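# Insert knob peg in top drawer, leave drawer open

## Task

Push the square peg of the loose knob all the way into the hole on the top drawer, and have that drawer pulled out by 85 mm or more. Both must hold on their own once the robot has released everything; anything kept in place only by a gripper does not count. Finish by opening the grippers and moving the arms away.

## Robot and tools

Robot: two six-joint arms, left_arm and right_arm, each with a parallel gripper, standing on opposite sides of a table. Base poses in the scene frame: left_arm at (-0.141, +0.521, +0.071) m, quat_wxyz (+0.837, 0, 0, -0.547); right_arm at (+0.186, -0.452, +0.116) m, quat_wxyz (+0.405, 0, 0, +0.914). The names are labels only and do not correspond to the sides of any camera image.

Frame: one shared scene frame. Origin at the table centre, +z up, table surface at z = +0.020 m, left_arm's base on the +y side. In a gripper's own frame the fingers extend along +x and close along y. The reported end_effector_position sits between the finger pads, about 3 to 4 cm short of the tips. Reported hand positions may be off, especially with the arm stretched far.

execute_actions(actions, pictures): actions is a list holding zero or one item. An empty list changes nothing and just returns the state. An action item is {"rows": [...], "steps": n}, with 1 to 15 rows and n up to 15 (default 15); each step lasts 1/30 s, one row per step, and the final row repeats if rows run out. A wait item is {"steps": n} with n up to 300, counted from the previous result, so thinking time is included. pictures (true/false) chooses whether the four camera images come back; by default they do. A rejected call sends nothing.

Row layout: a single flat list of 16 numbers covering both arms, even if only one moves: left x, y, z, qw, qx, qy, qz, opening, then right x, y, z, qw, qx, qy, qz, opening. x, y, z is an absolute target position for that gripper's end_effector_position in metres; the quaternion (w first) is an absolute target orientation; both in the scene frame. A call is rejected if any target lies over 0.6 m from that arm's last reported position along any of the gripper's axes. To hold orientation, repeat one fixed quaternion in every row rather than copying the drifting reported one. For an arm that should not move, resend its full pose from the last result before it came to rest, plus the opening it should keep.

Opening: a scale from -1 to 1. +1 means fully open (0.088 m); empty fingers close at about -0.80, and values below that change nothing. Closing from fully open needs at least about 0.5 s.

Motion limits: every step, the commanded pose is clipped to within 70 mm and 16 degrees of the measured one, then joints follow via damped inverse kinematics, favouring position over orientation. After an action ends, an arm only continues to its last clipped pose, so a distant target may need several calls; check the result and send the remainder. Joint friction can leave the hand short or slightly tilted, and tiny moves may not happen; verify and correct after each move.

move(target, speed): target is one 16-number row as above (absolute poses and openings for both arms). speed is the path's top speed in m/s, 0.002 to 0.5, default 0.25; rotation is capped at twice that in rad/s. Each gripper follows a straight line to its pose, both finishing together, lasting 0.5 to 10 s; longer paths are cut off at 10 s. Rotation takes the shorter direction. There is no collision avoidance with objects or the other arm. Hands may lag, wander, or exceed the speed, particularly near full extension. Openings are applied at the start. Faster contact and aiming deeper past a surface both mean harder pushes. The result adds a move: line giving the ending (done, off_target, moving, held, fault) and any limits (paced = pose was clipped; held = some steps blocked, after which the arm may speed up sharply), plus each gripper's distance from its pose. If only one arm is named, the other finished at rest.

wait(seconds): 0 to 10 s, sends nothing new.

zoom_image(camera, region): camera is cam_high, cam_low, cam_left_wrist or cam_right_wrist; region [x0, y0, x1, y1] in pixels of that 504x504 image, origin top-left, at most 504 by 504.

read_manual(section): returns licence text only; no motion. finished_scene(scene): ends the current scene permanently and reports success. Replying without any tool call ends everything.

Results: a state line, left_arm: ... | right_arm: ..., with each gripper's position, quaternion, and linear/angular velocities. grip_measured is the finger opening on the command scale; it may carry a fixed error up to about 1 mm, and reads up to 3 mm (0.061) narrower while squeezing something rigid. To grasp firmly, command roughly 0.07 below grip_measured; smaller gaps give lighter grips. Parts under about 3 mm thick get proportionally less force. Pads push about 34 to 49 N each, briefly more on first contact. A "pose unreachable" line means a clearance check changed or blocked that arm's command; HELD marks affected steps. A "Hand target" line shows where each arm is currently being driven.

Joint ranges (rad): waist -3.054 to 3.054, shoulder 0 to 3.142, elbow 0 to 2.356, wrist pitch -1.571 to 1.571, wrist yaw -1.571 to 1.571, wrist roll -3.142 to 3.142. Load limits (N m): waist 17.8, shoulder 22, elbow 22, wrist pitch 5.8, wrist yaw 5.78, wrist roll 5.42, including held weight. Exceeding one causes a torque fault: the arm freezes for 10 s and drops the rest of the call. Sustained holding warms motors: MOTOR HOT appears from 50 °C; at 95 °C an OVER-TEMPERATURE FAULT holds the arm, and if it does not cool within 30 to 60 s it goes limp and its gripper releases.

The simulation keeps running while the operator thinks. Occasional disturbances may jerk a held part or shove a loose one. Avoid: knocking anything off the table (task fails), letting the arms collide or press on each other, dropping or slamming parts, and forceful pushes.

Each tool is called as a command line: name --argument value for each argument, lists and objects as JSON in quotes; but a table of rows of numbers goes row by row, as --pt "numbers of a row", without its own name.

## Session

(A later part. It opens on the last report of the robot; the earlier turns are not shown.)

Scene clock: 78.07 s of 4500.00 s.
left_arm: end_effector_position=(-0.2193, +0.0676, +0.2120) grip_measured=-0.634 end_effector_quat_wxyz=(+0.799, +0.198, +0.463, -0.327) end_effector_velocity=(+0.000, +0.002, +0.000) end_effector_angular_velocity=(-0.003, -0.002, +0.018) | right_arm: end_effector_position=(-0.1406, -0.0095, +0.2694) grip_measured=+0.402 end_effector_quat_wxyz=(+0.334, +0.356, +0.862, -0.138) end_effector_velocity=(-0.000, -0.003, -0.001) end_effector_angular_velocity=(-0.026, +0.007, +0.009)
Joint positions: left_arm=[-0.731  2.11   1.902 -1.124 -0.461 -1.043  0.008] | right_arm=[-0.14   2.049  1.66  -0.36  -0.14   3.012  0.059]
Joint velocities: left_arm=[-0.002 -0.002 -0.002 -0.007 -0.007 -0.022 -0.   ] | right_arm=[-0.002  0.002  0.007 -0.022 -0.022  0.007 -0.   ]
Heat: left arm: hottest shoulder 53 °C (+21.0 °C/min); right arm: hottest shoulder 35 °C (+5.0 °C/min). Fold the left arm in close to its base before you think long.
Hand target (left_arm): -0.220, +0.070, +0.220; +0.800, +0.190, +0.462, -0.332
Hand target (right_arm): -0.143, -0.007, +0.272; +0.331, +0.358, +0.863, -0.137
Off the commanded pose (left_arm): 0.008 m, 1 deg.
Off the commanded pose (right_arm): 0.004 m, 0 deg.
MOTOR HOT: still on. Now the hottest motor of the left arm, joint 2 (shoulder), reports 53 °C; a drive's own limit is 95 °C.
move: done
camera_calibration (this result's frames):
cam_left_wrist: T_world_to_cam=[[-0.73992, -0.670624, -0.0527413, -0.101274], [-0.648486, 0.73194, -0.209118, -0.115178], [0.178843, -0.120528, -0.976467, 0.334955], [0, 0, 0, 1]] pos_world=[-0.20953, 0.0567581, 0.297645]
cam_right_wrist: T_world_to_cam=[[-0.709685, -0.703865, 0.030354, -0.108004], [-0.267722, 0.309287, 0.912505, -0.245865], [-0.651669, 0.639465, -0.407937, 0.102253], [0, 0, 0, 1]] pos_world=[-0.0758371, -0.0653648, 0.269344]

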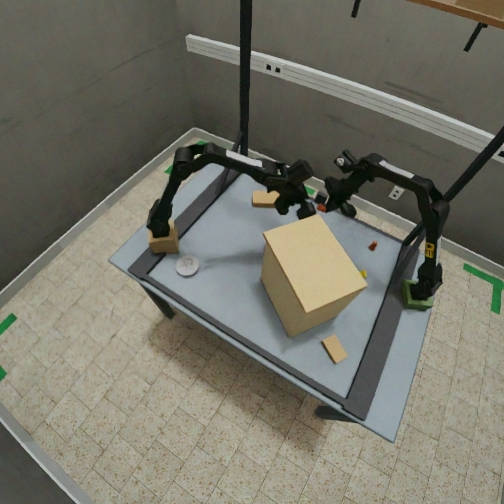

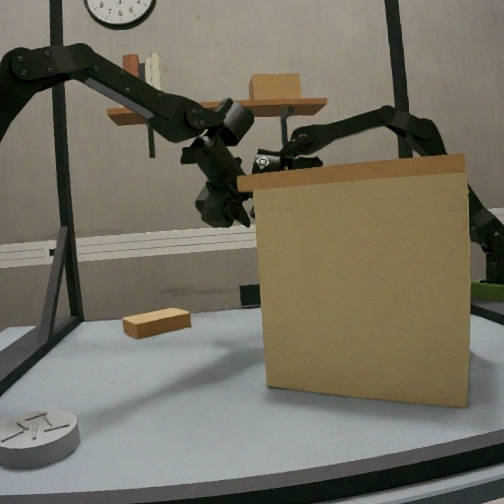

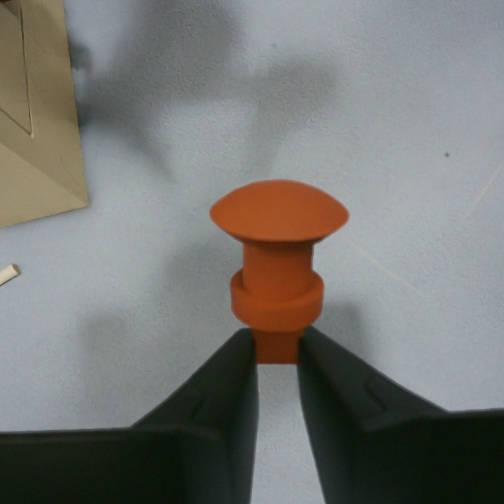

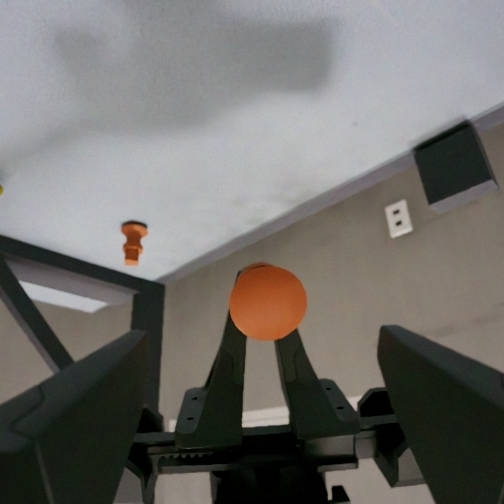

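move --target '[-0.22,0.07,0.22,0.80,0.19,0.462,-0.332,-0.7,-0.175,0.021,0.239,0.331,0.358,0.863,-0.137,0.4]' --speed 0.06

Scene clock: 85.80 s of 4500.00 s.
left_arm: end_effector_position=(-0.2193, +0.0676, +0.2120) grip_measured=-0.634 end_effector_quat_wxyz=(+0.799, +0.198, +0.463, -0.327) end_effector_velocity=(+0.002, +0.001, +0.001) end_effector_angular_velocity=(-0.002, -0.020, +0.009) | right_arm: end_effector_position=(-0.1723, +0.0187, +0.2371) grip_measured=+0.402 end_effector_quat_wxyz=(+0.334, +0.356, +0.861, -0.139) end_effector_velocity=(-0.001, -0.003, -0.001) end_effector_angular_velocity=(-0.005, -0.004, +0.013)
Joint positions: left_arm=[-0.731  2.11   1.902 -1.124 -0.461 -1.043  0.008] | right_arm=[-0.118  2.239  1.83  -0.339 -0.124  3.028  0.059]
Joint velocities: left_arm=[-0.002 -0.002 -0.002 -0.007 -0.022 -0.007 -0.   ] | right_arm=[ 0.002 -0.002 -0.002 -0.007 -0.007 -0.007 -0.   ]
Heat: left arm: hottest shoulder 55 °C (+22.2 °C/min); right arm: hottest shoulder 36 °C (+6.1 °C/min). Fold the left arm in close to its base before you think long.
Hand target (left_arm): -0.220, +0.070, +0.220; +0.800, +0.190, +0.462, -0.332
Hand target (right_arm): -0.175, +0.021, +0.239; +0.331, +0.358, +0.862, -0.137
Off the commanded pose (left_arm): 0.008 m, 1 deg.
Off the commanded pose (right_arm): 0.004 m, 0 deg.
MOTOR HOT: still on. Now the hottest motor of the left arm, joint 2 (shoulder), reports 55 °C; a drive's own limit is 95 °C.
After step 90, 3.27 s passed at rest.
move: done
camera_calibration (this result's frames):
cam_left_wrist: T_world_to_cam=[[-0.73992, -0.670624, -0.0527413, -0.101274], [-0.648486, 0.73194, -0.209118, -0.115178], [0.178843, -0.120528, -0.976467, 0.334955], [0, 0, 0, 1]] pos_world=[-0.20953, 0.0567581, 0.297645]
cam_right_wrist: T_world_to_cam=[[-0.710452, -0.703063, 0.0309915, -0.109975], [-0.267533, 0.310552, 0.912131, -0.23354], [-0.65091, 0.639734, -0.408724, 0.0506296], [0, 0, 0, 1]] pos_world=[-0.107656, -0.0371828, 0.237121]

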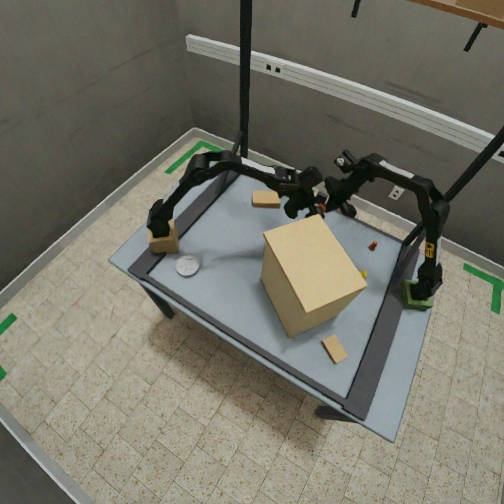

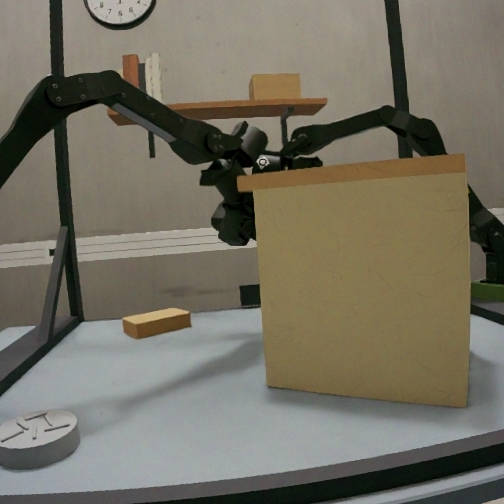

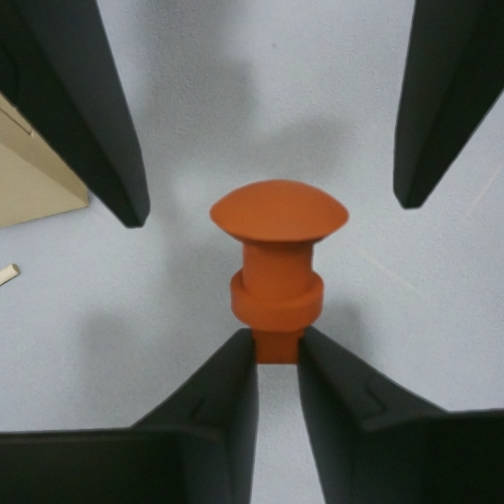

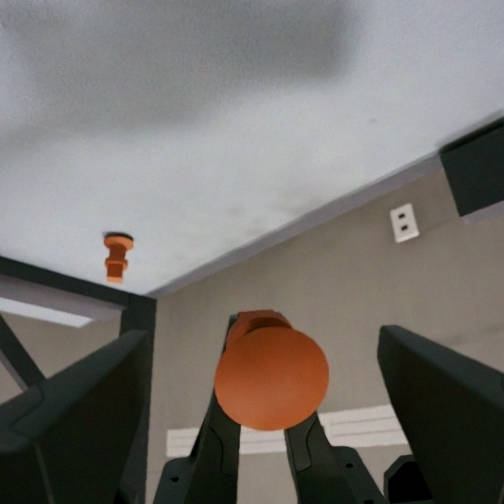

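move --target '[-0.22,0.07,0.22,0.80,0.19,0.462,-0.332,-0.7,-0.1843,0.0278,0.2365,0.331,0.358,0.863,-0.137,0.4]' --speed 0.04

Scene clock: 92.10 s of 4500.00 s.
left_arm: end_effector_position=(-0.2193, +0.0676, +0.2120) grip_measured=-0.634 end_effector_quat_wxyz=(+0.799, +0.198, +0.463, -0.327) end_effector_velocity=(+0.000, +0.002, +0.000) end_effector_angular_velocity=(+0.007, -0.012, -0.007) | right_arm: end_effector_position=(-0.1817, +0.0256, +0.2343) grip_measured=+0.402 end_effector_quat_wxyz=(+0.334, +0.356, +0.862, -0.138) end_effector_velocity=(-0.000, +0.001, +0.002) end_effector_angular_velocity=(+0.003, +0.002, +0.008)
Joint positions: left_arm=[-0.731  2.11   1.902 -1.124 -0.461 -1.043  0.008] | right_arm=[-0.111  2.289  1.901 -0.358 -0.119  3.033  0.059]
Joint velocities: left_arm=[-0.002 -0.002 -0.002 -0.007 -0.007  0.007 -0.   ] | right_arm=[-0.002  0.002  0.012 -0.007 -0.007 -0.007  0.   ]
Heat: left arm: hottest shoulder 57 °C (+23.1 °C/min); right arm: hottest shoulder 37 °C (+6.0 °C/min). Fold the left arm in close to its base before you think long.
Hand target (left_arm): -0.220, +0.070, +0.220; +0.800, +0.190, +0.462, -0.332
Hand target (right_arm): -0.184, +0.028, +0.236; +0.331, +0.358, +0.862, -0.137
Off the commanded pose (left_arm): 0.008 m, 1 deg.
Off the commanded pose (right_arm): 0.004 m, 0 deg.
MOTOR HOT: still on. Now the hottest motor of the left arm, joint 2 (shoulder), reports 57 °C; a drive's own limit is 95 °C.
After step 90, 2.53 s passed at rest.
move: done
camera_calibration (this result's frames):
cam_left_wrist: T_world_to_cam=[[-0.73992, -0.670624, -0.0527413, -0.101274], [-0.648486, 0.73194, -0.209118, -0.115178], [0.178843, -0.120528, -0.976467, 0.334955], [0, 0, 0, 1]] pos_world=[-0.20953, 0.0567581, 0.297645]
cam_right_wrist: T_world_to_cam=[[-0.710236, -0.70328, 0.0310258, -0.111649], [-0.26674, 0.309642, 0.912673, -0.235556], [-0.651471, 0.639937, -0.407512, 0.0385919], [0, 0, 0, 1]] pos_world=[-0.116988, -0.0302792, 0.234176]

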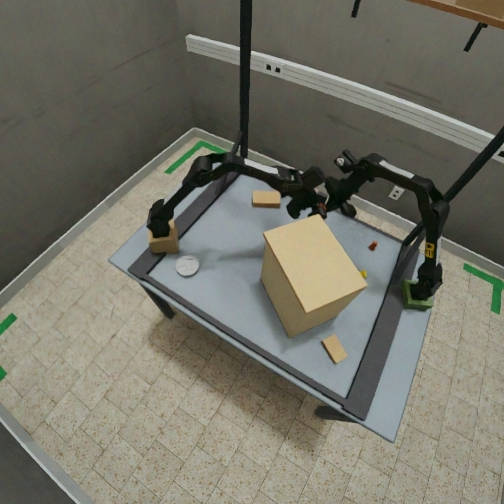

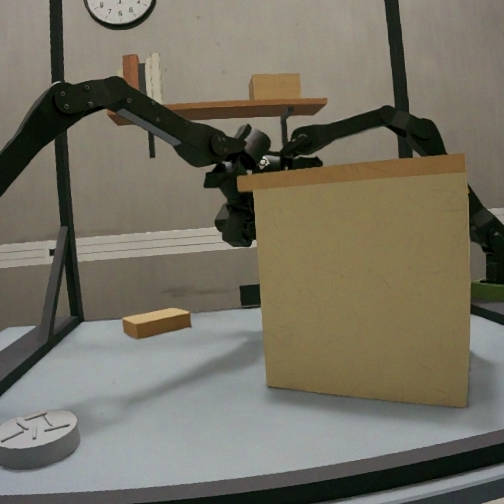

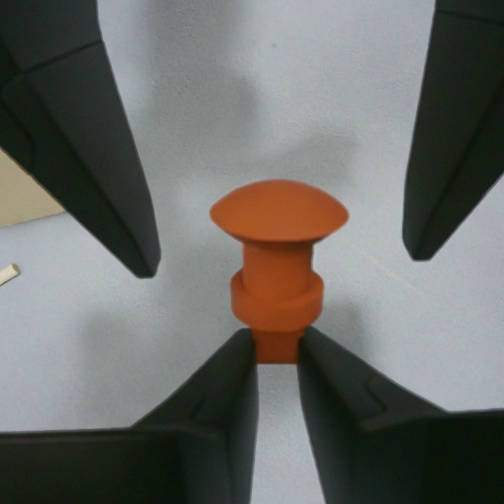

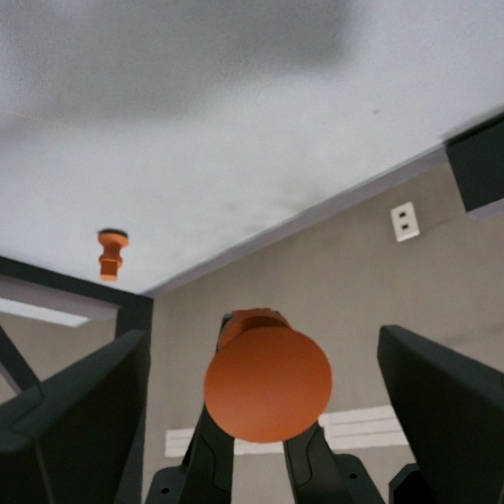

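move --target '[-0.22,0.07,0.22,0.80,0.19,0.462,-0.332,-0.7,-0.1843,0.0278,0.2365,0.331,0.358,0.863,-0.137,-0.4]' --speed 0.02

Scene clock: 107.90 s of 4500.00 s.
left_arm: end_effector_position=(-0.2195, +0.0677, +0.2119) grip_measured=-0.634 end_effector_quat_wxyz=(+0.799, +0.198, +0.463, -0.327) end_effector_velocity=(+0.001, +0.003, -0.001) end_effector_angular_velocity=(+0.007, -0.008, +0.006) | right_arm: end_effector_position=(-0.1821, +0.0255, +0.2344) grip_measured=-0.342 end_effector_quat_wxyz=(+0.334, +0.356, +0.862, -0.138) end_effector_velocity=(+0.001, -0.004, +0.000) end_effector_angular_velocity=(-0.011, -0.009, +0.029)
Joint positions: left_arm=[-0.731  2.11   1.902 -1.124 -0.461 -1.043  0.008] | right_arm=[-0.11   2.289  1.902 -0.359 -0.119  3.033  0.022]
Joint velocities: left_arm=[-0.002 -0.002 -0.007 -0.007 -0.007 -0.007 -0.   ] | right_arm=[-0.002 -0.007 -0.002 -0.022 -0.022 -0.022 -0.   ]
Heat: left arm: hottest shoulder 61 °C (+25.3 °C/min); right arm: hottest shoulder 40 °C (+9.1 °C/min). Fold the left arm in close to its base before you think long.
Hand target (left_arm): -0.220, +0.070, +0.220; +0.800, +0.190, +0.462, -0.332
Hand target (right_arm): -0.184, +0.028, +0.237; +0.331, +0.358, +0.863, -0.137
Off the commanded pose (left_arm): 0.008 m, 1 deg.
Off the commanded pose (right_arm): 0.004 m, 0 deg.
MOTOR HOT: still on. Now the hottest motor of the left arm, joint 2 (shoulder), reports 61 °C; a drive's own limit is 95 °C.
After step 90, 12.10 s passed at rest.
move: done
camera_calibration (this result's frames):
cam_left_wrist: T_world_to_cam=[[-0.740169, -0.670323, -0.0530723, -0.10133], [-0.648182, 0.732263, -0.208929, -0.115367], [0.178913, -0.120243, -0.97649, 0.334882], [0, 0, 0, 1]] pos_world=[-0.209695, 0.0568217, 0.297528]
cam_right_wrist: T_world_to_cam=[[-0.709699, -0.703821, 0.0310258, -0.111968], [-0.266976, 0.309438, 0.912673, -0.23573], [-0.651959, 0.63944, -0.407512, 0.0383191], [0, 0, 0, 1]] pos_world=[-0.117415, -0.0303644, 0.234234]

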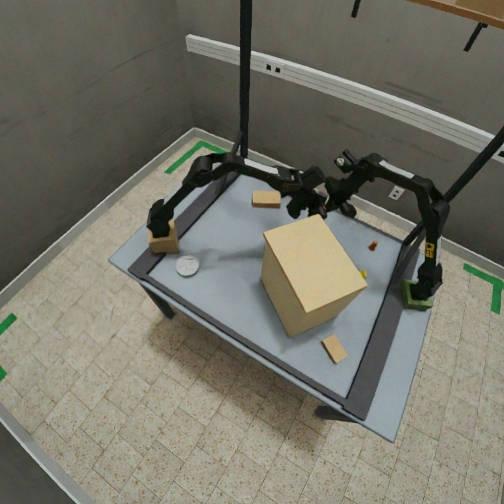

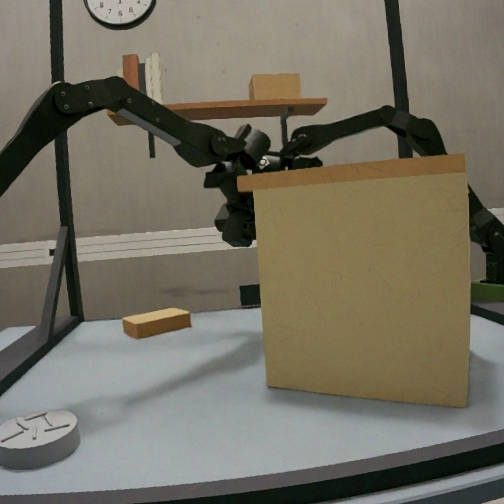

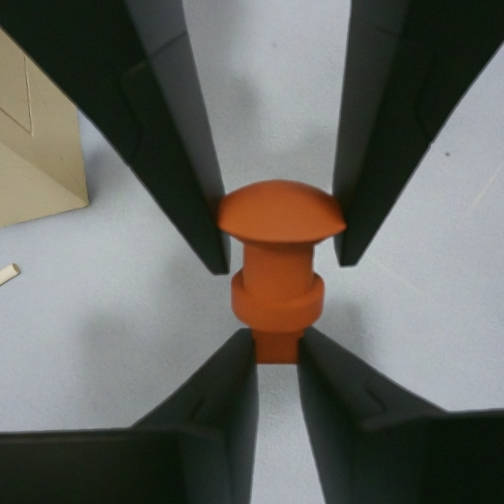

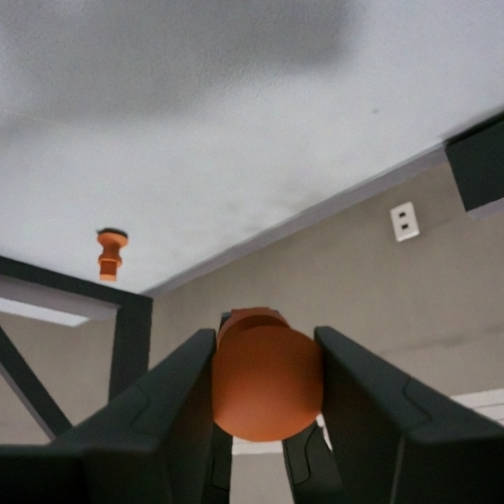

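move --target '[-0.22,0.07,0.22,0.80,0.19,0.462,-0.332,-0.1,-0.1843,0.0278,0.2365,0.331,0.358,0.863,-0.137,-0.44]' --speed 0.02

move --target '[-0.245,0.095,0.275,0.80,0.19,0.462,-0.332,-0.1,-0.1843,0.0278,0.2365,0.331,0.358,0.863,-0.137,-0.44]' --speed 0.06

move --target '[-0.2,0.3,0.3,0.819,0,0,-0.574,0.3,-0.13,-0.06,0.29,0.487,0.019,0.707,0.513,-0.44]' --speed 0.15

move --target '[-0.2,0.3,0.3,0.819,0,0,-0.574,0.3,-0.09,-0.13,0.26,0.891,0,0,0.454,-0.44]' --speed 0.25

Scene clock: 115.07 s of 4500.00 s.
left_arm: end_effector_position=(-0.2195, +0.0677, +0.2119) grip_measured=-0.103 end_effector_quat_wxyz=(+0.799, +0.198, +0.463, -0.327) end_effector_velocity=(+0.002, +0.001, +0.001) end_effector_angular_velocity=(+0.003, -0.025, -0.004) | right_arm: end_effector_position=(-0.1821, +0.0255, +0.2345) grip_measured=-0.342 end_effector_quat_wxyz=(+0.334, +0.356, +0.862, -0.138) end_effector_velocity=(+0.003, +0.000, -0.004) end_effector_angular_velocity=(-0.003, -0.015, -0.003)
Joint positions: left_arm=[-0.731  2.11   1.902 -1.124 -0.461 -1.043  0.034] | right_arm=[-0.11   2.289  1.903 -0.359 -0.119  3.033  0.022]
Joint velocities: left_arm=[-0.002 -0.002 -0.002 -0.007 -0.022  0.007  0.   ] | right_arm=[-0.002  0.002 -0.002 -0.007  0.007 -0.007 -0.001]
Heat: left arm: hottest shoulder 62 °C (+21.2 °C/min); right arm: hottest shoulder 41 °C (+9.1 °C/min). Fold the left arm in close to its base before you think long.
Hand target (left_arm): -0.220, +0.070, +0.220; +0.800, +0.190, +0.462, -0.332
Hand target (right_arm): -0.184, +0.028, +0.237; +0.331, +0.358, +0.863, -0.137
Off the commanded pose (left_arm): 0.008 m, 1 deg.
Off the commanded pose (right_arm): 0.004 m, 0 deg.
MOTOR HOT: still on. Now the hottest motor of the left arm, joint 2 (shoulder), reports 62 °C; a drive's own limit is 95 °C.
After step 90, 3.47 s passed at rest.
move: done
camera_calibration (this result's frames):
cam_left_wrist: T_world_to_cam=[[-0.740169, -0.670323, -0.0530723, -0.10133], [-0.648182, 0.732263, -0.208929, -0.115367], [0.178913, -0.120243, -0.97649, 0.334882], [0, 0, 0, 1]] pos_world=[-0.209695, 0.0568217, 0.297528]
cam_right_wrist: T_world_to_cam=[[-0.709699, -0.703821, 0.0310258, -0.111969], [-0.266976, 0.309438, 0.912673, -0.235822], [-0.651959, 0.63944, -0.407512, 0.0383453], [0, 0, 0, 1]] pos_world=[-0.117424, -0.030353, 0.234329]

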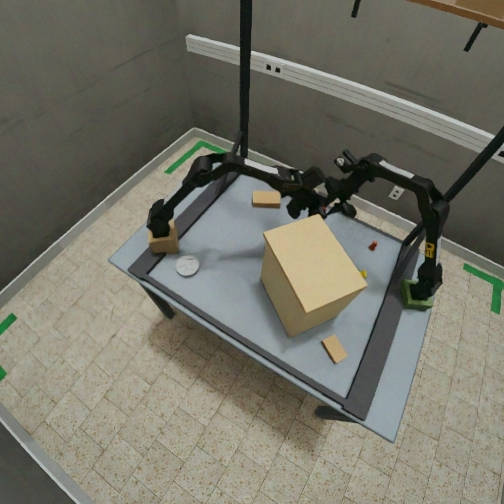

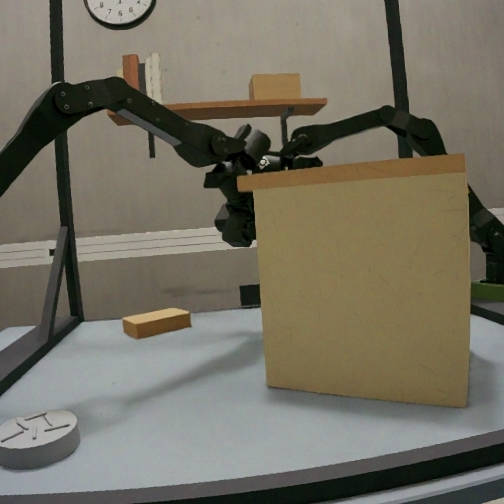

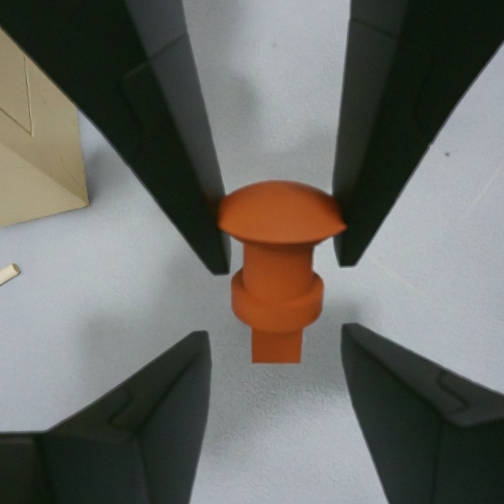

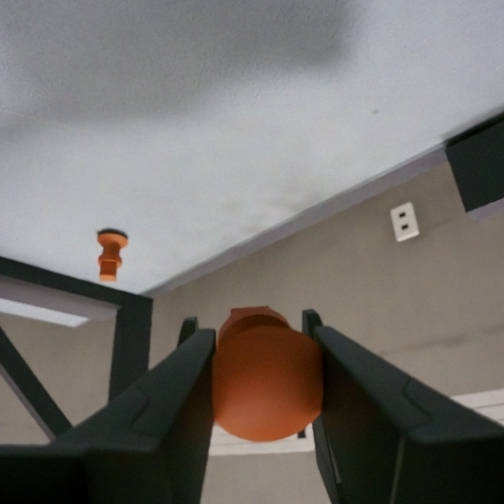

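Scene clock: 116.67 s of 4500.00 s.
left_arm: end_effector_position=(-0.2444, +0.0939, +0.2633) grip_measured=-0.102 end_effector_quat_wxyz=(+0.799, +0.204, +0.463, -0.324) end_effector_velocity=(+0.002, +0.004, +0.001) end_effector_angular_velocity=(+0.010, -0.011, +0.005) | right_arm: end_effector_position=(-0.1821, +0.0255, +0.2345) grip_measured=-0.342 end_effector_quat_wxyz=(+0.334, +0.356, +0.862, -0.138) end_effector_velocity=(+0.001, -0.000, -0.000) end_effector_angular_velocity=(+0.003, +0.002, +0.008)
Joint positions: left_arm=[-0.81   2.093  2.084 -1.376 -0.479 -1.127  0.034] | right_arm=[-0.11   2.289  1.903 -0.359 -0.119  3.033  0.022]
Joint velocities: left_arm=[-0.002 -0.002  0.002 -0.022 -0.007 -0.007 -0.   ] | right_arm=[-0.002 -0.002 -0.007  0.007 -0.007 -0.007 -0.   ]
Heat: left arm: hottest shoulder 62 °C (+19.3 °C/min); right arm: hottest shoulder 41 °C (+9.1 °C/min). Fold the left arm in close to its base before you think long.
Hand target (left_arm): -0.245, +0.095, +0.275; +0.800, +0.190, +0.462, -0.332
Hand target (right_arm): -0.184, +0.028, +0.237; +0.331, +0.358, +0.863, -0.137
Off the commanded pose (left_arm): 0.012 m, 2 deg.
Off the commanded pose (right_arm): 0.004 m, 0 deg.
MOTOR HOT: still on. Now the hottest motor of the left arm, joint 2 (shoulder), reports 62 °C; a drive's own limit is 95 °C.
move: off_target (left_arm)
camera_calibration (this result's frames):
cam_left_wrist: T_world_to_cam=[[-0.740391, -0.668935, -0.0659393, -0.0963038], [-0.646161, 0.735329, -0.20437, -0.140965], [0.185197, -0.108706, -0.97667, 0.393185], [0, 0, 0, 1]] pos_world=[-0.235205, 0.0819766, 0.348853]
cam_right_wrist: T_world_to_cam=[[-0.709699, -0.703821, 0.0310258, -0.111969], [-0.266976, 0.309438, 0.912673, -0.235822], [-0.651959, 0.63944, -0.407512, 0.0383453], [0, 0, 0, 1]] pos_world=[-0.117424, -0.030353, 0.234329]

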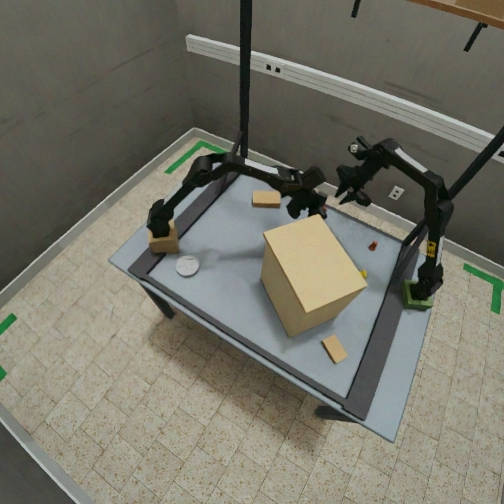

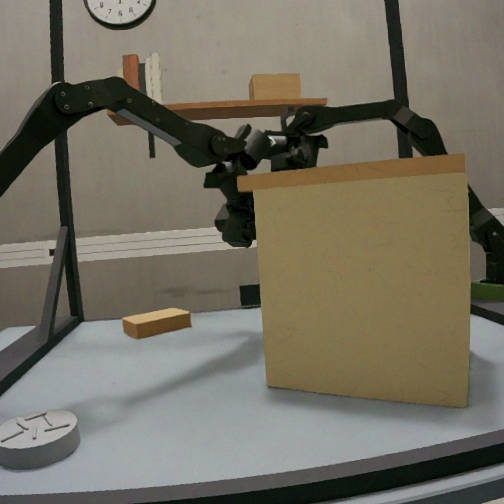

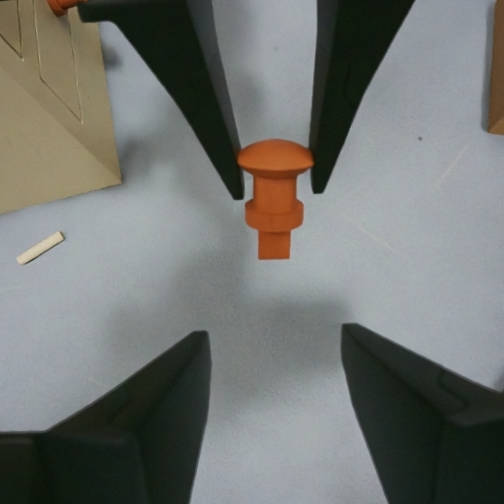

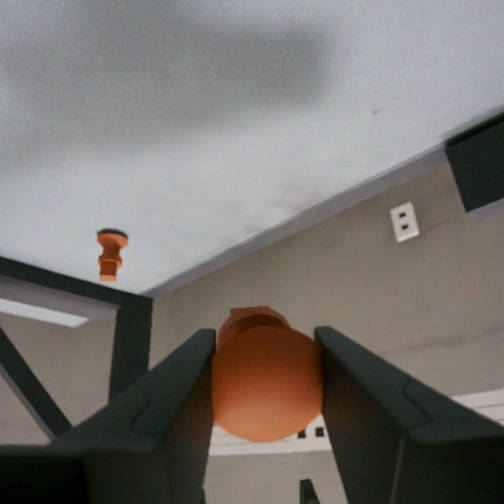

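Scene clock: 122.33 s of 4500.00 s.
left_arm: end_effector_position=(-0.2014, +0.2997, +0.3033) grip_measured=+0.298 end_effector_quat_wxyz=(+0.820, -0.001, +0.000, -0.573) end_effector_velocity=(+0.001, +0.002, +0.000) end_effector_angular_velocity=(-0.018, +0.001, +0.000) | right_arm: end_effector_position=(-0.1307, -0.0567, +0.2874) grip_measured=-0.342 end_effector_quat_wxyz=(+0.487, +0.020, +0.708, +0.511) end_effector_velocity=(-0.002, -0.002, -0.001) end_effector_angular_velocity=(+0.003, +0.002, +0.013)
Joint positions: left_arm=[-1.363  0.725  0.3    0.428 -1.3    0.001  0.054] | right_arm=[-0.094  1.865  1.47  -0.345 -0.106  1.481  0.022]
Joint velocities: left_arm=[-0.007 -0.007 -0.027  0.081 -0.007  0.051  0.   ] | right_arm=[ 0.002 -0.002 -0.007  0.007 -0.007 -0.007 -0.   ]
Heat: left arm: hottest shoulder 60 °C (+14.2 °C/min); right arm: hottest shoulder 43 °C (+10.1 °C/min). Fold the left arm in close to its base before you think long.
Hand target (left_arm): -0.201, +0.301, +0.301; +0.819, +0.001, -0.002, -0.573
Hand target (right_arm): -0.129, -0.060, +0.289; +0.487, +0.019, +0.707, +0.513
Off the commanded pose (left_arm): 0.004 m, 0 deg.
Off the commanded pose (right_arm): 0.004 m, 0 deg.
MOTOR HOT: still on. Now the hottest motor of the left arm, joint 2 (shoulder), reports 60 °C; a drive's own limit is 95 °C.
move: done
camera_calibration (this result's frames):
cam_left_wrist: T_world_to_cam=[[-0.933569, -0.353274, -0.0603908, -0.0592549], [-0.0509531, 0.297617, -0.953325, 0.221852], [0.354758, -0.886917, -0.295846, 0.50755], [0, 0, 0, 1]] pos_world=[-0.224072, 0.363195, 0.358076]
cam_right_wrist: T_world_to_cam=[[0.458714, -0.504863, -0.731228, 0.248132], [-0.52311, -0.818634, 0.237054, -0.148281], [-0.718288, 0.273773, -0.639618, 0.183336], [0, 0, 0, 1]] pos_world=[-0.0597011, -0.0463079, 0.333857]

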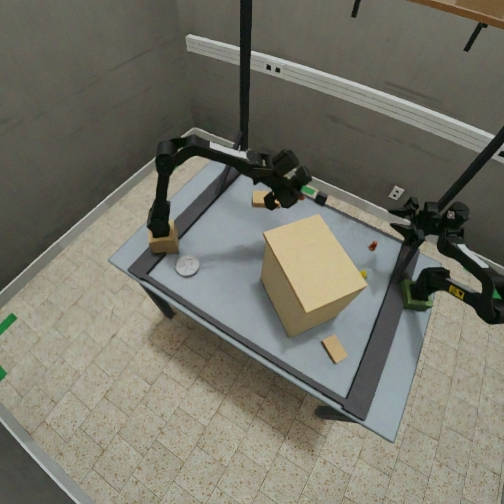

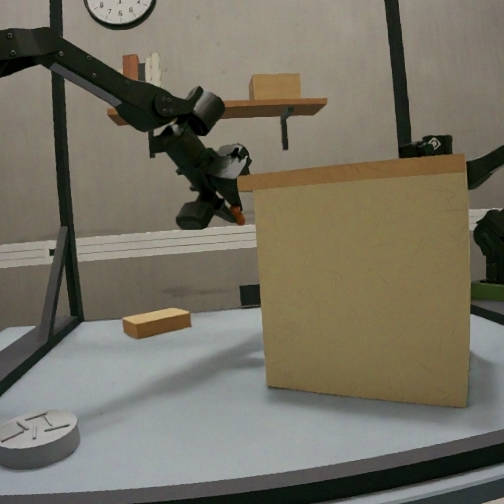

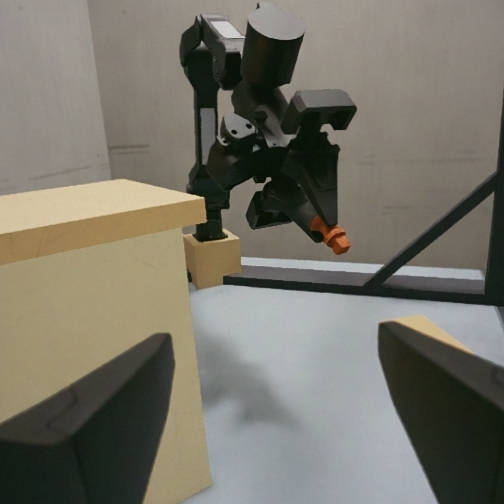

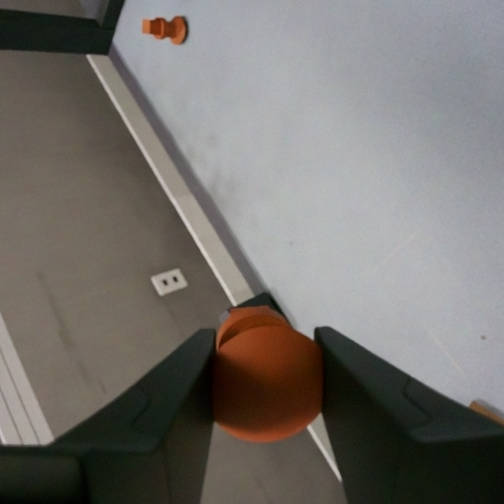

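Scene clock: 126.10 s of 4500.00 s.
left_arm: end_effector_position=(-0.2016, +0.2997, +0.3025) grip_measured=+0.298 end_effector_quat_wxyz=(+0.818, -0.001, -0.000, -0.575) end_effector_velocity=(-0.001, +0.000, -0.001) end_effector_angular_velocity=(-0.001, +0.005, -0.010) | right_arm: end_effector_position=(-0.0872, -0.1297, +0.2603) grip_measured=-0.342 end_effector_quat_wxyz=(+0.866, -0.013, +0.017, +0.499) end_effector_velocity=(+0.000, +0.001, +0.014) end_effector_angular_velocity=(+0.002, +0.004, -0.020)
Joint positions: left_arm=[-1.362  0.722  0.296  0.43  -1.294  0.003  0.054] | right_arm=[ 0.329  2.276  1.66  -1.378  1.524  1.989  0.022]
Joint velocities: left_arm=[-0.002 -0.007 -0.002 -0.007  0.007 -0.007 -0.   ] | right_arm=[-0.002  0.081  0.159 -0.403 -0.007  0.33  -0.   ]
Heat: left arm: hottest shoulder 58 °C (+9.1 °C/min); right arm: hottest shoulder 42 °C (+9.1 °C/min). Fold the left arm in close to its base before you think long.
Hand target (left_arm): -0.200, +0.300, +0.300; +0.819, -0.000, +0.000, -0.574
Hand target (right_arm): -0.090, -0.129, +0.261; +0.866, -0.010, +0.018, +0.500
Off the commanded pose (left_arm): 0.003 m, 0 deg.
Off the commanded pose (right_arm): 0.003 m, 6 deg.
MOTOR HOT: still on. Now the hottest motor of the left arm, joint 2 (shoulder), reports 58 °C; a drive's own limit is 95 °C.
move: off_target (right_arm)
camera_calibration (this result's frames):
cam_left_wrist: T_world_to_cam=[[-0.935242, -0.348618, -0.0615385, -0.0609056], [-0.0484391, 0.29822, -0.953267, 0.22139], [0.350679, -0.888555, -0.295795, 0.507008], [0, 0, 0, 1]] pos_world=[-0.224034, 0.363249, 0.357266]
cam_right_wrist: T_world_to_cam=[[0.856547, -0.515658, -0.0205981, 0.0198326], [-0.199343, -0.293781, -0.934856, 0.22251], [0.476014, 0.804854, -0.354429, 0.315993], [0, 0, 0, 1]] pos_world=[-0.123049, -0.178733, 0.320421]

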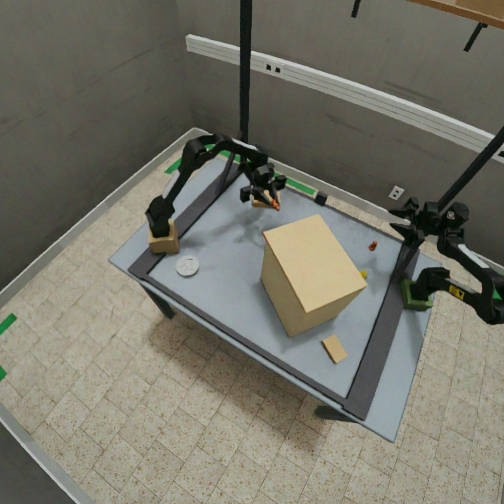

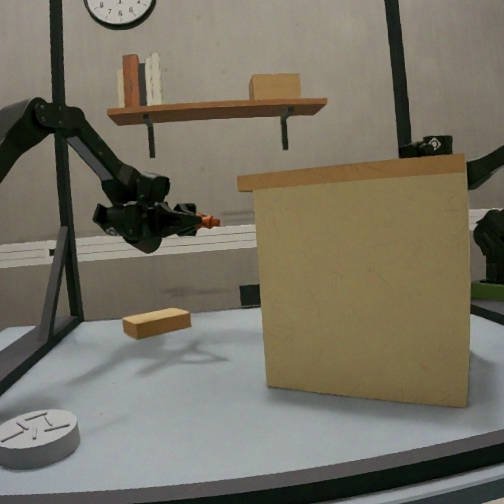

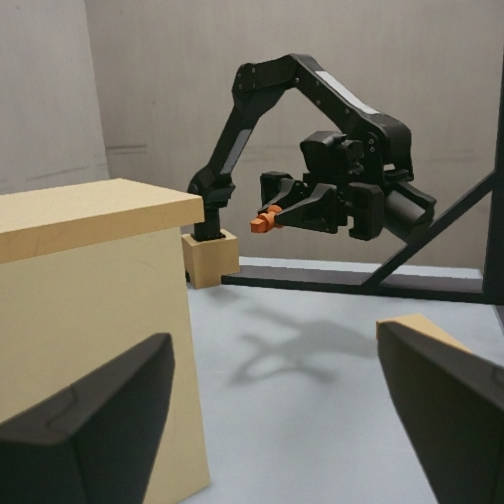

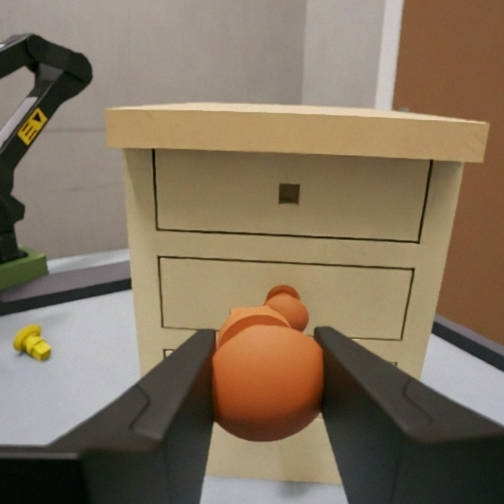

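move --target '[-0.2,0.3,0.3,0.819,0,0,-0.574,0.3,-0.045,-0.08,0.262,0.879,0,0,0.477,-0.44]' --speed 0.08

Scene clock: 132.37 s of 4500.00 s.
left_arm: end_effector_position=(-0.2015, +0.2996, +0.3023) grip_measured=+0.298 end_effector_quat_wxyz=(+0.818, -0.001, -0.000, -0.575) end_effector_velocity=(+0.003, +0.002, -0.003) end_effector_angular_velocity=(-0.005, +0.025, +0.020) | right_arm: end_effector_position=(-0.0435, -0.0822, +0.2613) grip_measured=-0.342 end_effector_quat_wxyz=(+0.899, -0.003, -0.001, +0.438) end_effector_velocity=(+0.000, +0.001, -0.005) end_effector_angular_velocity=(-0.028, -0.003, -0.010)
Joint positions: left_arm=[-1.361  0.722  0.296  0.43  -1.294  0.003  0.054] | right_arm=[ 0.17   2.299  1.688 -1.292  1.569  1.897  0.022]
Joint velocities: left_arm=[-0.002 -0.002 -0.007 -0.007 -0.022 -0.037 -0.   ] | right_arm=[-0.002  0.002 -0.002  0.037 -0.022 -0.051 -0.   ]
Heat: left arm: hottest shoulder 54 °C (+2.0 °C/min); right arm: hottest shoulder 42 °C (+8.1 °C/min). Fold the left arm in close to its base before you think long.
Hand target (left_arm): -0.200, +0.300, +0.300; +0.819, +0.000, -0.000, -0.574
Hand target (right_arm): -0.045, -0.080, +0.262; +0.899, +0.000, -0.001, +0.438
Off the commanded pose (left_arm): 0.003 m, 0 deg.
Off the commanded pose (right_arm): 0.003 m, 5 deg.
MOTOR HOT: still on. Now the hottest motor of the left arm, joint 2 (shoulder), reports 54 °C; a drive's own limit is 95 °C.
joint sent to its limit (right arm) — the command would take joint 5 (wrist yaw) past its upper limit, so that joint was sent only as far as its limit.
After step 90, 2.07 s passed at rest.
move: off_target (right_arm)
camera_calibration (this result's frames):
cam_left_wrist: T_world_to_cam=[[-0.935223, -0.348605, -0.0619061, -0.0607723], [-0.0481431, 0.298431, -0.953216, 0.221253], [0.35077, -0.88849, -0.295883, 0.506949], [0, 0, 0, 1]] pos_world=[-0.224007, 0.363205, 0.357137]
cam_right_wrist: T_world_to_cam=[[0.776957, -0.629231, -0.0201658, -0.00601792], [-0.213663, -0.233424, -0.94861, 0.254075], [0.592187, 0.741338, -0.315804, 0.247087], [0, 0, 0, 1]] pos_world=[-0.0873596, -0.127654, 0.318928]

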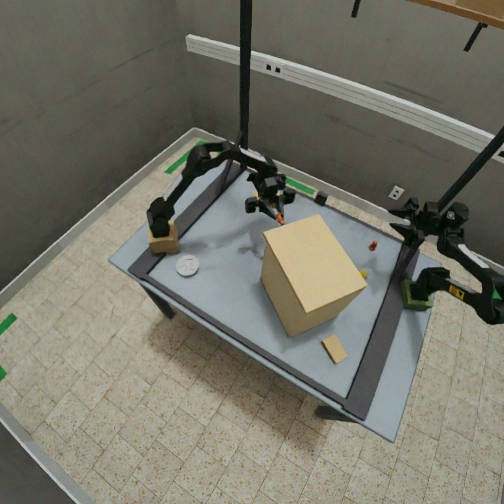

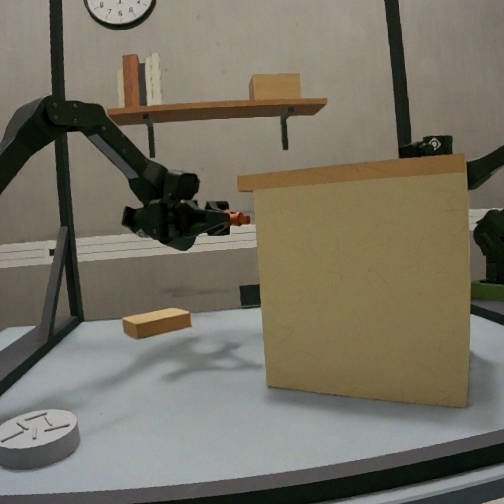

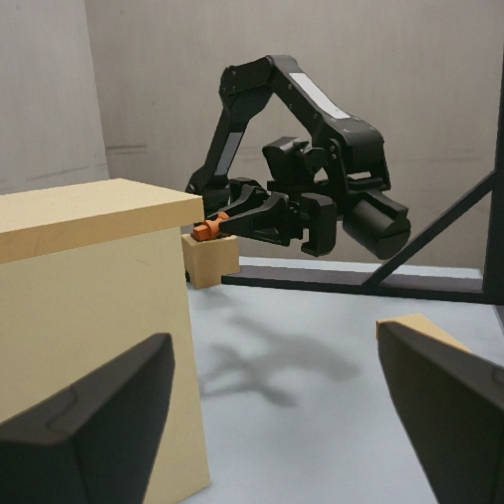

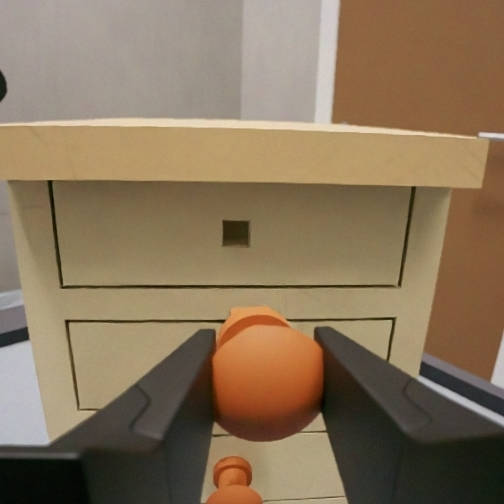

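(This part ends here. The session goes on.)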